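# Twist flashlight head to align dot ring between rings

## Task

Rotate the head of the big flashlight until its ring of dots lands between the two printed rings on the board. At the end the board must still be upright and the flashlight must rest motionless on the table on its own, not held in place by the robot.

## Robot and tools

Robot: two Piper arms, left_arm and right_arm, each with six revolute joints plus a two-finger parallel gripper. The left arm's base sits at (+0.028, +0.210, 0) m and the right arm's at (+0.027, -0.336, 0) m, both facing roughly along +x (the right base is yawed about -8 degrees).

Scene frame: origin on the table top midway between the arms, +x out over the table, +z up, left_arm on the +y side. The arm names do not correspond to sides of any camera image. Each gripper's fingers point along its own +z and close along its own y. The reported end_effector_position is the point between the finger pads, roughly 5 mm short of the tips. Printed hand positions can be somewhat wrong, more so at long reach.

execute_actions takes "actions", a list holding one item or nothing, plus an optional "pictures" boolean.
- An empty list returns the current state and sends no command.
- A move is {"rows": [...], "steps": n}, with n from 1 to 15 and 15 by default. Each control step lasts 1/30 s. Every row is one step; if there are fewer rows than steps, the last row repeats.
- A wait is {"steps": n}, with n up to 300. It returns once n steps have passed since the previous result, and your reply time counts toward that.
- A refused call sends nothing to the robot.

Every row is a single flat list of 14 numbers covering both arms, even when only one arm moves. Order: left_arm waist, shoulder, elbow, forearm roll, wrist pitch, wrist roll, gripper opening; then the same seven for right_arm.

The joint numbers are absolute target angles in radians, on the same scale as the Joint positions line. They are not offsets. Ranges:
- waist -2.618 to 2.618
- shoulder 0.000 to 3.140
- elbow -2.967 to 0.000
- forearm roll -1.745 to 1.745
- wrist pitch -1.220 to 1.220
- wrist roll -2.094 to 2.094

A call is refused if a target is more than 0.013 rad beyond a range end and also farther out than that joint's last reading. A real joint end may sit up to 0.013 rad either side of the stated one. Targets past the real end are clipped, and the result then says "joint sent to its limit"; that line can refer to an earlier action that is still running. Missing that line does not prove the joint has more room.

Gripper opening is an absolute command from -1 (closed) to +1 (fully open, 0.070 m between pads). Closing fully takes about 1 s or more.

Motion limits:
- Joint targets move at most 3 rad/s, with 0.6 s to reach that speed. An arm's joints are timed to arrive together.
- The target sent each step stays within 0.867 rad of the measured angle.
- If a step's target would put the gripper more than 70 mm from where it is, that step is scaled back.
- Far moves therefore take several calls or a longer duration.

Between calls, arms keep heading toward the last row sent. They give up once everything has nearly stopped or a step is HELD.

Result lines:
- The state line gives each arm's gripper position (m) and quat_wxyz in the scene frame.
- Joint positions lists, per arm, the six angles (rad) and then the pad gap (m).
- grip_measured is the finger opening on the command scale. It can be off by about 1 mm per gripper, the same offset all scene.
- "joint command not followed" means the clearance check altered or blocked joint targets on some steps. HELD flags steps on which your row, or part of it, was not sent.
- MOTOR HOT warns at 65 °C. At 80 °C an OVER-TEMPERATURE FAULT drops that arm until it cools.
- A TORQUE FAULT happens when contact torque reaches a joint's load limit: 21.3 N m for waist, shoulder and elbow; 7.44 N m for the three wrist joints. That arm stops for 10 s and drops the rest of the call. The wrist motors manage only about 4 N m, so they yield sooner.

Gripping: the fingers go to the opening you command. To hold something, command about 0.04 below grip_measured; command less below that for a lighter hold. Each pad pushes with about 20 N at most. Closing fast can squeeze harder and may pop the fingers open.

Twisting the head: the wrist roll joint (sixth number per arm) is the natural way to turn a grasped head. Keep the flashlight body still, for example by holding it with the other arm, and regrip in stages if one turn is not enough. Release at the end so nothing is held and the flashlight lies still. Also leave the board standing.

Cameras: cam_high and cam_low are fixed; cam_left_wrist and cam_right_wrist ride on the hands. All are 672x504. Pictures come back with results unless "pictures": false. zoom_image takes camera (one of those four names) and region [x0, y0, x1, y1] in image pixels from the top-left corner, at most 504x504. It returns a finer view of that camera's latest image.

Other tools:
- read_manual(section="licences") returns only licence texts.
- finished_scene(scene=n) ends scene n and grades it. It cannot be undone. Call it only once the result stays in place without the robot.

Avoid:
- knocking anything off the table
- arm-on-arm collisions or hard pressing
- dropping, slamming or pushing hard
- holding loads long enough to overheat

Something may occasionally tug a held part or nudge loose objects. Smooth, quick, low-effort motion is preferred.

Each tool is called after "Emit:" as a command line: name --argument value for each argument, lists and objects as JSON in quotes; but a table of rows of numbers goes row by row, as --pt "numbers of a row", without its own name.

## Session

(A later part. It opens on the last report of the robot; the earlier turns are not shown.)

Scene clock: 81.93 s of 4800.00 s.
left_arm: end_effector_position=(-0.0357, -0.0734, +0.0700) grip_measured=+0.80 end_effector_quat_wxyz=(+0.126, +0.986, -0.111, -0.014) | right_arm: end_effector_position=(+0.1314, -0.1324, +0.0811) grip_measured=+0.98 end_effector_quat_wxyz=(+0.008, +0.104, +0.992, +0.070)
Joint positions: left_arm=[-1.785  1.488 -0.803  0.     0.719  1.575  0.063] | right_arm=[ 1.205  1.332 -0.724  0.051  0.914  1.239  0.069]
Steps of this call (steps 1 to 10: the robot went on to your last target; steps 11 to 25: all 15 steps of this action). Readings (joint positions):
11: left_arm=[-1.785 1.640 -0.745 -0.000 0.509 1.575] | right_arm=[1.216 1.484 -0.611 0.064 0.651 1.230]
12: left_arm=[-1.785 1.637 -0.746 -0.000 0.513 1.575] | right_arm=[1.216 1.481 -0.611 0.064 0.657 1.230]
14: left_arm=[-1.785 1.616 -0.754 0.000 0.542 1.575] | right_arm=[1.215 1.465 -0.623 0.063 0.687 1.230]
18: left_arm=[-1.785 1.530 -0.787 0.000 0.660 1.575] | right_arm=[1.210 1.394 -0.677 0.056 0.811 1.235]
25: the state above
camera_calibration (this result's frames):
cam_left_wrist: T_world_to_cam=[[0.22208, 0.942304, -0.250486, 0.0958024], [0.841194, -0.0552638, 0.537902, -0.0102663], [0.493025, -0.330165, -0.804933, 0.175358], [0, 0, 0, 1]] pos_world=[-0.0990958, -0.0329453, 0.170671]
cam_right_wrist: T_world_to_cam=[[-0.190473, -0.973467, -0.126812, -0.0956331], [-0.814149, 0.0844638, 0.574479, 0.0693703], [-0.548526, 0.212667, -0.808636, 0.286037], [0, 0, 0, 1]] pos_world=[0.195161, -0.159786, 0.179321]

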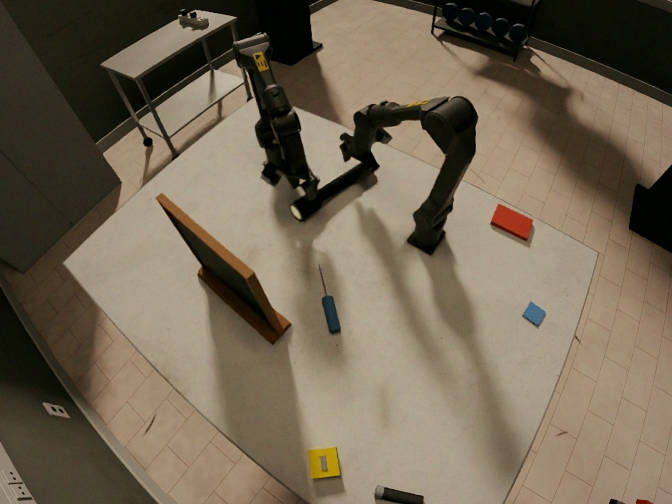

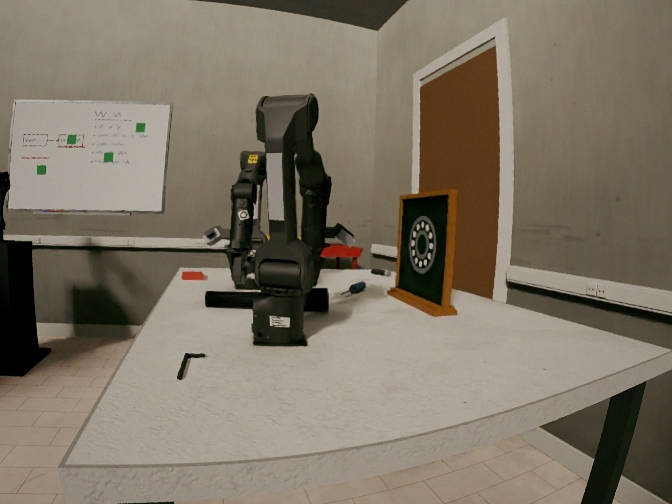

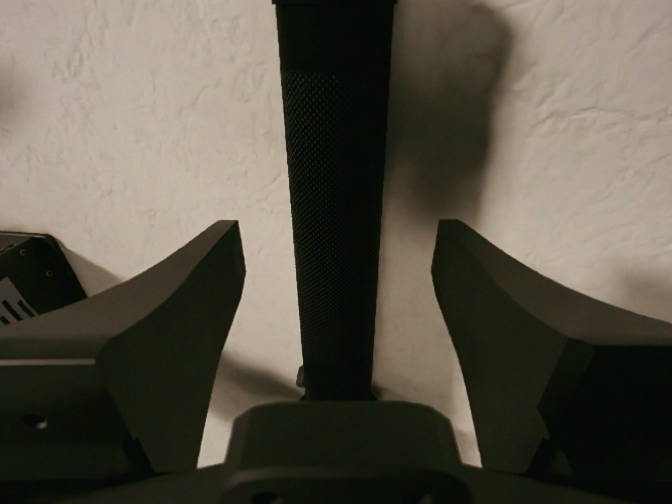

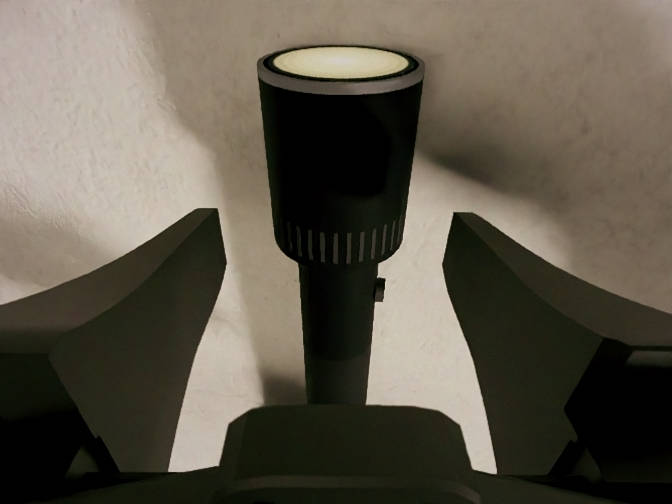

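Emit:
execute_actions --actions '[]'

Scene clock: 82.87 s of 4800.00 s.
left_arm: end_effector_position=(-0.0357, -0.0734, +0.0695) grip_measured=+0.80 end_effector_quat_wxyz=(+0.125, +0.986, -0.111, -0.014) | right_arm: end_effector_position=(+0.1314, -0.1326, +0.0805) grip_measured=+0.98 end_effector_quat_wxyz=(+0.008, +0.104, +0.992, +0.069)
Joint positions: left_arm=[-1.785  1.489 -0.802  0.     0.718  1.575  0.063] | right_arm=[ 1.205  1.334 -0.723  0.051  0.914  1.239  0.069]
Steps of this call (steps 1 to 15: the robot went on to your last target; steps 16 to 28: nothing new was sent). Readings (joint positions):
1: left_arm=[-1.785 1.488 -0.803 0.000 0.719 1.575] | right_arm=[1.205 1.332 -0.724 0.051 0.914 1.239]
2: left_arm=[-1.785 1.488 -0.803 0.000 0.719 1.575] | right_arm=[1.205 1.332 -0.724 0.051 0.914 1.239]
4: left_arm=[-1.785 1.488 -0.803 0.000 0.718 1.575] | right_arm=[1.205 1.333 -0.724 0.051 0.914 1.239]
8: left_arm=[-1.785 1.489 -0.803 0.000 0.718 1.575] | right_arm=[1.205 1.333 -0.724 0.051 0.914 1.239]
28: the state above
All arms were judged still, so your last target was given up. Only a new action makes them travel on or press farther. Fingers that are still opening or closing keep moving.
camera_calibration (this result's frames):
cam_left_wrist: T_world_to_cam=[[0.222119, 0.9425, -0.249715, 0.095612], [0.8411, -0.0556779, 0.538006, -0.0100409], [0.493167, -0.329537, -0.805104, 0.175021], [0, 0, 0, 1]] pos_world=[-0.0991063, -0.0329976, 0.170188]
cam_right_wrist: T_world_to_cam=[[-0.19085, -0.973636, -0.124939, -0.096019], [-0.81358, 0.0856772, 0.575106, 0.0697679], [-0.549239, 0.211406, -0.808482, 0.285444], [0, 0, 0, 1]] pos_world=[0.195213, -0.15981, 0.178656]

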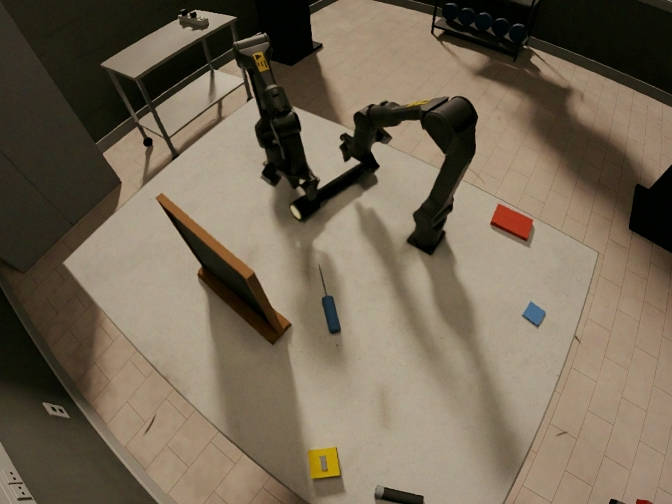

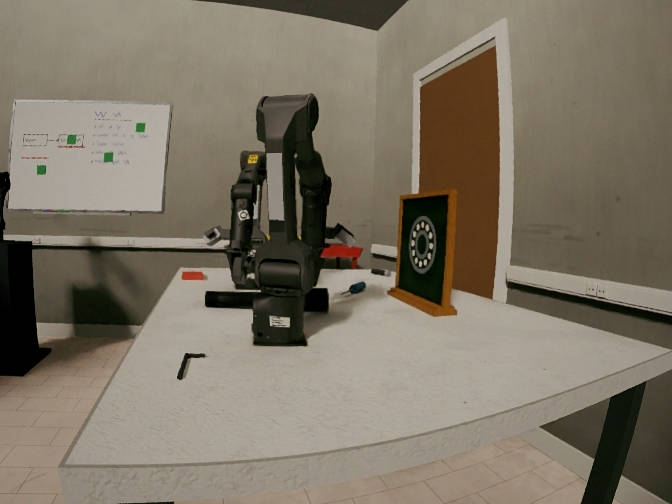

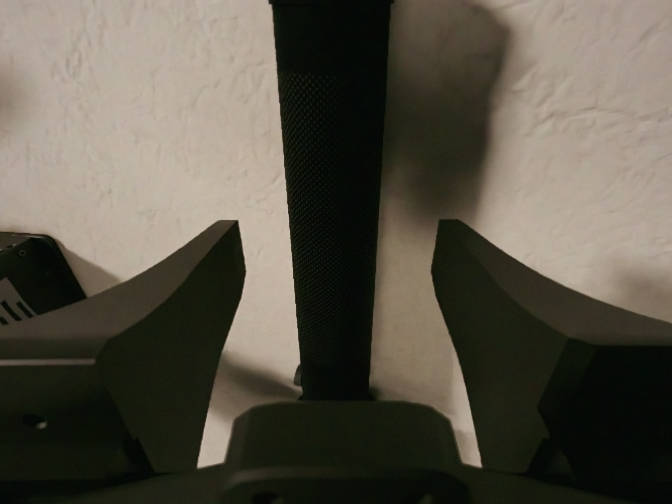

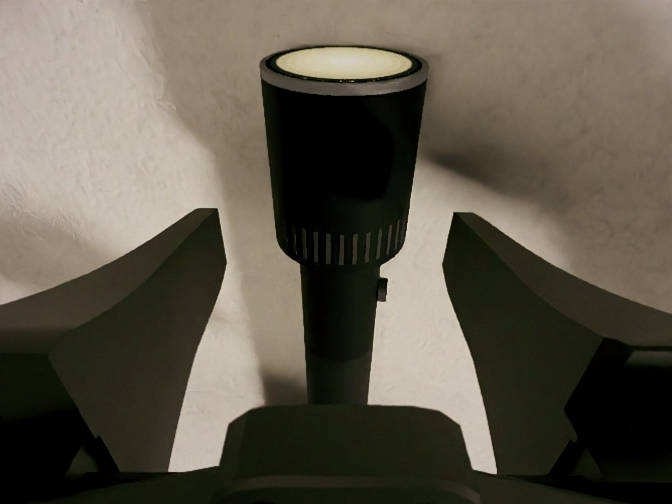

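Emit:
execute_actions --actions '[{"steps": 60}]'

Scene clock: 84.87 s of 4800.00 s.
left_arm: end_effector_position=(-0.0357, -0.0734, +0.0695) grip_measured=+0.80 end_effector_quat_wxyz=(+0.125, +0.986, -0.111, -0.014) | right_arm: end_effector_position=(+0.1314, -0.1326, +0.0805) grip_measured=+0.98 end_effector_quat_wxyz=(+0.008, +0.104, +0.992, +0.069)
Joint positions: left_arm=[-1.785  1.489 -0.802  0.     0.718  1.575  0.063] | right_arm=[ 1.205  1.334 -0.723  0.051  0.914  1.239  0.069]
Steps of this call (steps 1 to 60: nothing new was sent). Readings (joint positions):
1: left_arm=[-1.785 1.489 -0.802 0.000 0.718 1.575] | right_arm=[1.205 1.334 -0.723 0.051 0.914 1.239]
2: left_arm=[-1.785 1.489 -0.802 0.000 0.718 1.575] | right_arm=[1.205 1.334 -0.723 0.051 0.914 1.239]
4: left_arm=[-1.785 1.489 -0.802 0.000 0.718 1.575] | right_arm=[1.205 1.334 -0.723 0.051 0.914 1.239]
8: left_arm=[-1.785 1.489 -0.802 0.000 0.718 1.575] | right_arm=[1.205 1.334 -0.723 0.051 0.914 1.239]
60: the state above
camera_calibration (this result's frames):
cam_left_wrist: T_world_to_cam=[[0.222119, 0.942501, -0.249709, 0.0956092], [0.8411, -0.0556808, 0.538007, -0.0100401], [0.493168, -0.329532, -0.805105, 0.17502], [0, 0, 0, 1]] pos_world=[-0.0991059, -0.0329962, 0.170185]
cam_right_wrist: T_world_to_cam=[[-0.190839, -0.973644, -0.124892, -0.0960379], [-0.81358, 0.0856963, 0.575103, 0.0697772], [-0.549243, 0.211362, -0.808491, 0.285432], [0, 0, 0, 1]] pos_world=[0.195213, -0.159816, 0.178646]

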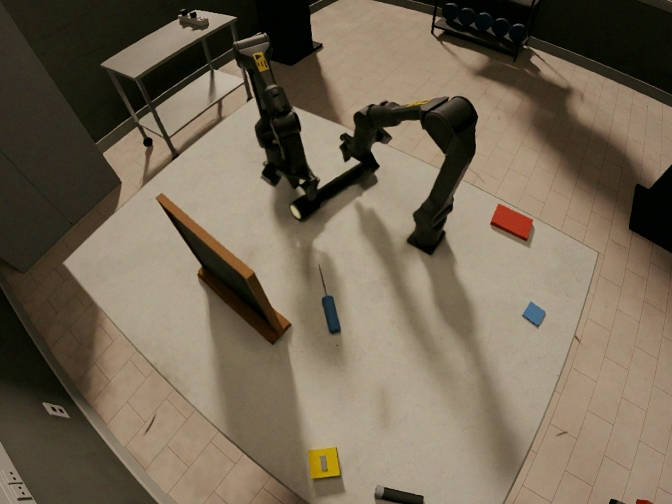

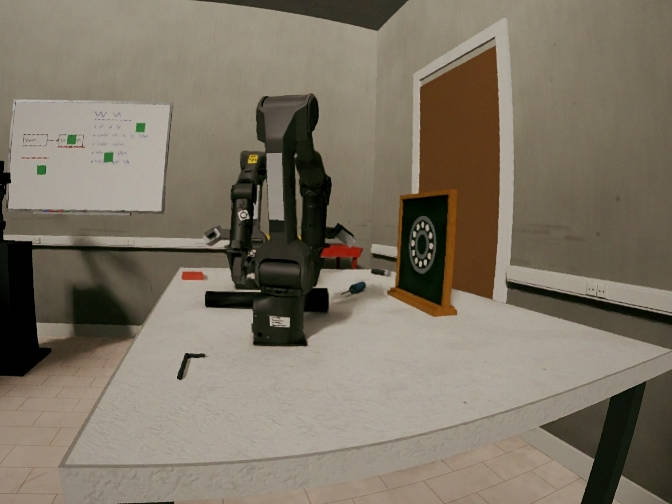

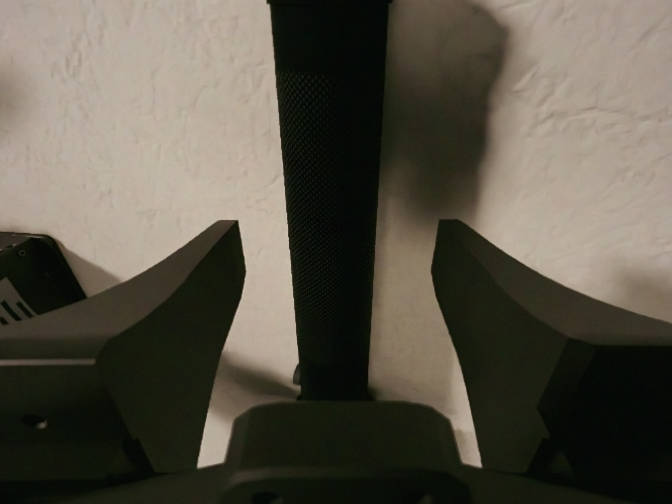

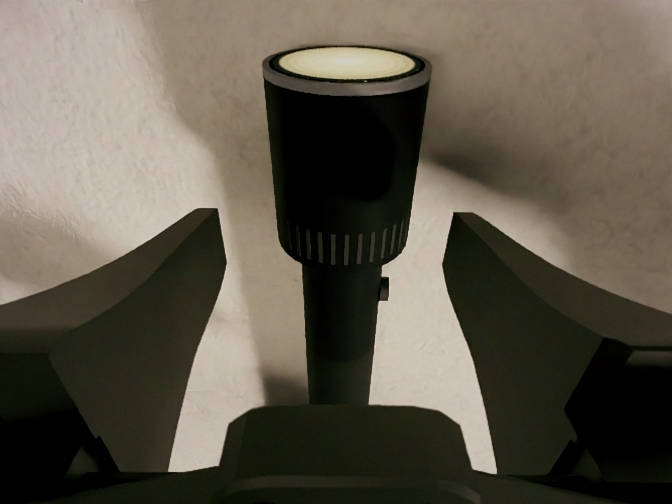

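Emit:
execute_actions --actions '[{"steps": 120}]'

Scene clock: 88.87 s of 4800.00 s.
left_arm: end_effector_position=(-0.0357, -0.0734, +0.0695) grip_measured=+0.80 end_effector_quat_wxyz=(+0.125, +0.986, -0.111, -0.014) | right_arm: end_effector_position=(+0.1314, -0.1326, +0.0805) grip_measured=+0.98 end_effector_quat_wxyz=(+0.008, +0.104, +0.992, +0.069)
Joint positions: left_arm=[-1.785  1.489 -0.802  0.     0.718  1.575  0.063] | right_arm=[ 1.205  1.334 -0.723  0.051  0.914  1.239  0.069]
Steps of this call (steps 1 to 90: nothing new was sent; then 1.00 s passed at rest). Readings (joint positions):
1: left_arm=[-1.785 1.489 -0.802 0.000 0.718 1.575] | right_arm=[1.205 1.334 -0.723 0.051 0.914 1.239]
2: left_arm=[-1.785 1.489 -0.802 0.000 0.718 1.575] | right_arm=[1.205 1.334 -0.723 0.051 0.914 1.239]
4: left_arm=[-1.785 1.489 -0.802 0.000 0.718 1.575] | right_arm=[1.205 1.334 -0.723 0.051 0.914 1.239]
8: left_arm=[-1.785 1.489 -0.802 0.000 0.718 1.575] | right_arm=[1.205 1.334 -0.723 0.051 0.914 1.239]
90: the state above
camera_calibration (this result's frames):
cam_left_wrist: T_world_to_cam=[[0.222119, 0.942501, -0.24971, 0.0956092], [0.841099, -0.0556807, 0.538007, -0.0100401], [0.493168, -0.329532, -0.805105, 0.175019], [0, 0, 0, 1]] pos_world=[-0.0991059, -0.0329962, 0.170185]
cam_right_wrist: T_world_to_cam=[[-0.19084, -0.973644, -0.124891, -0.0960379], [-0.81358, 0.0856965, 0.575103, 0.0697772], [-0.549243, 0.211362, -0.808491, 0.285432], [0, 0, 0, 1]] pos_world=[0.195213, -0.159816, 0.178646]

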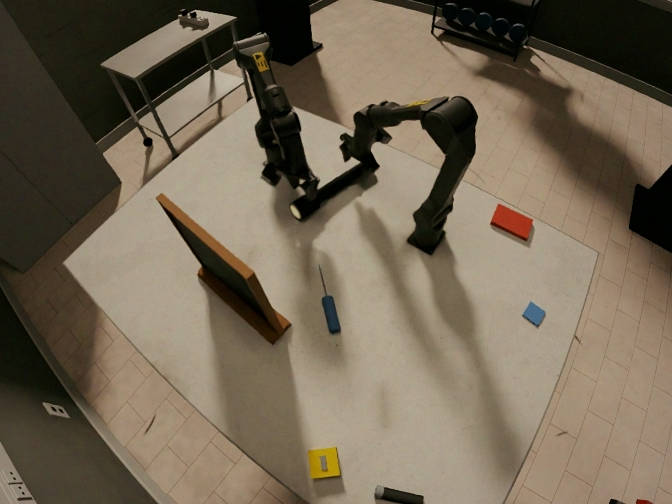

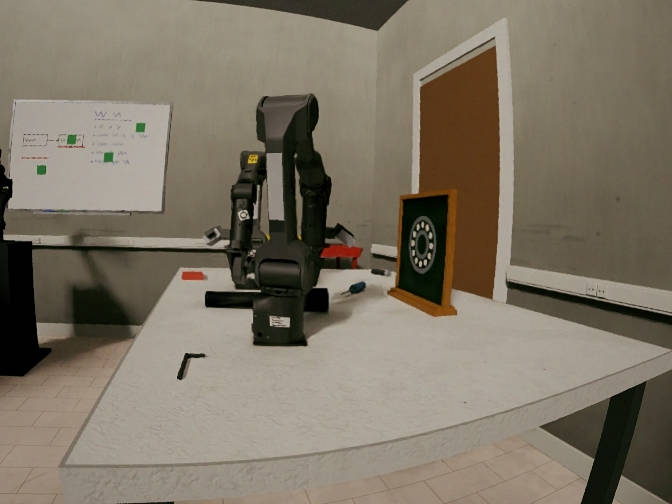

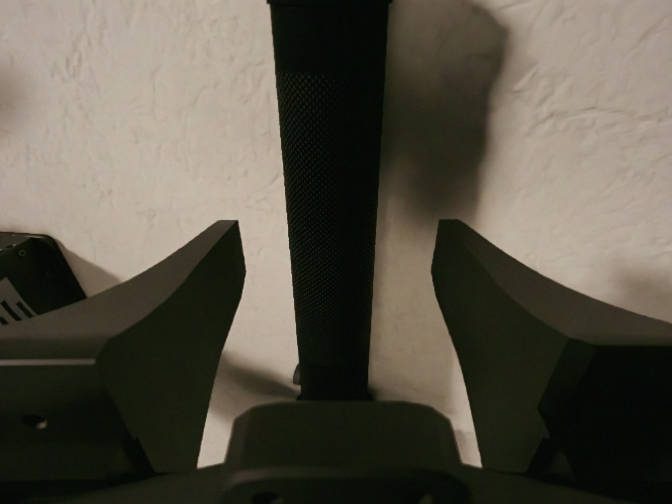

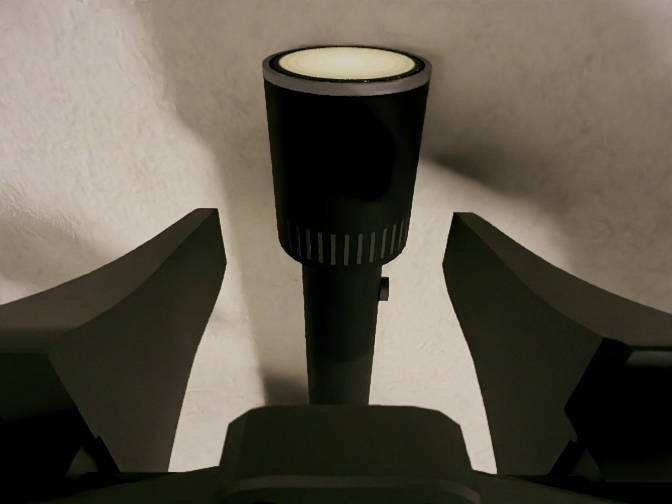

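The flashlight is at rest now. Checking the board one last time.

Emit:
zoom_image --camera "cam_low" --region '[395, 205, 451, 283]'

Region (395, 205, 451, 283) of cam_low's 672x504 image, scaled by 6.462, with more detail than that image has; it fills the left 362 columns of this view, and the rest is white.

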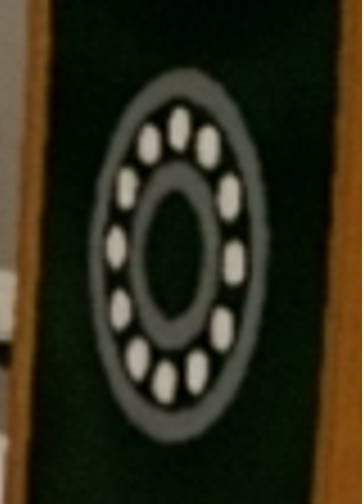

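Emit:
finished_scene --scene 2

The scene is finished: the task was done.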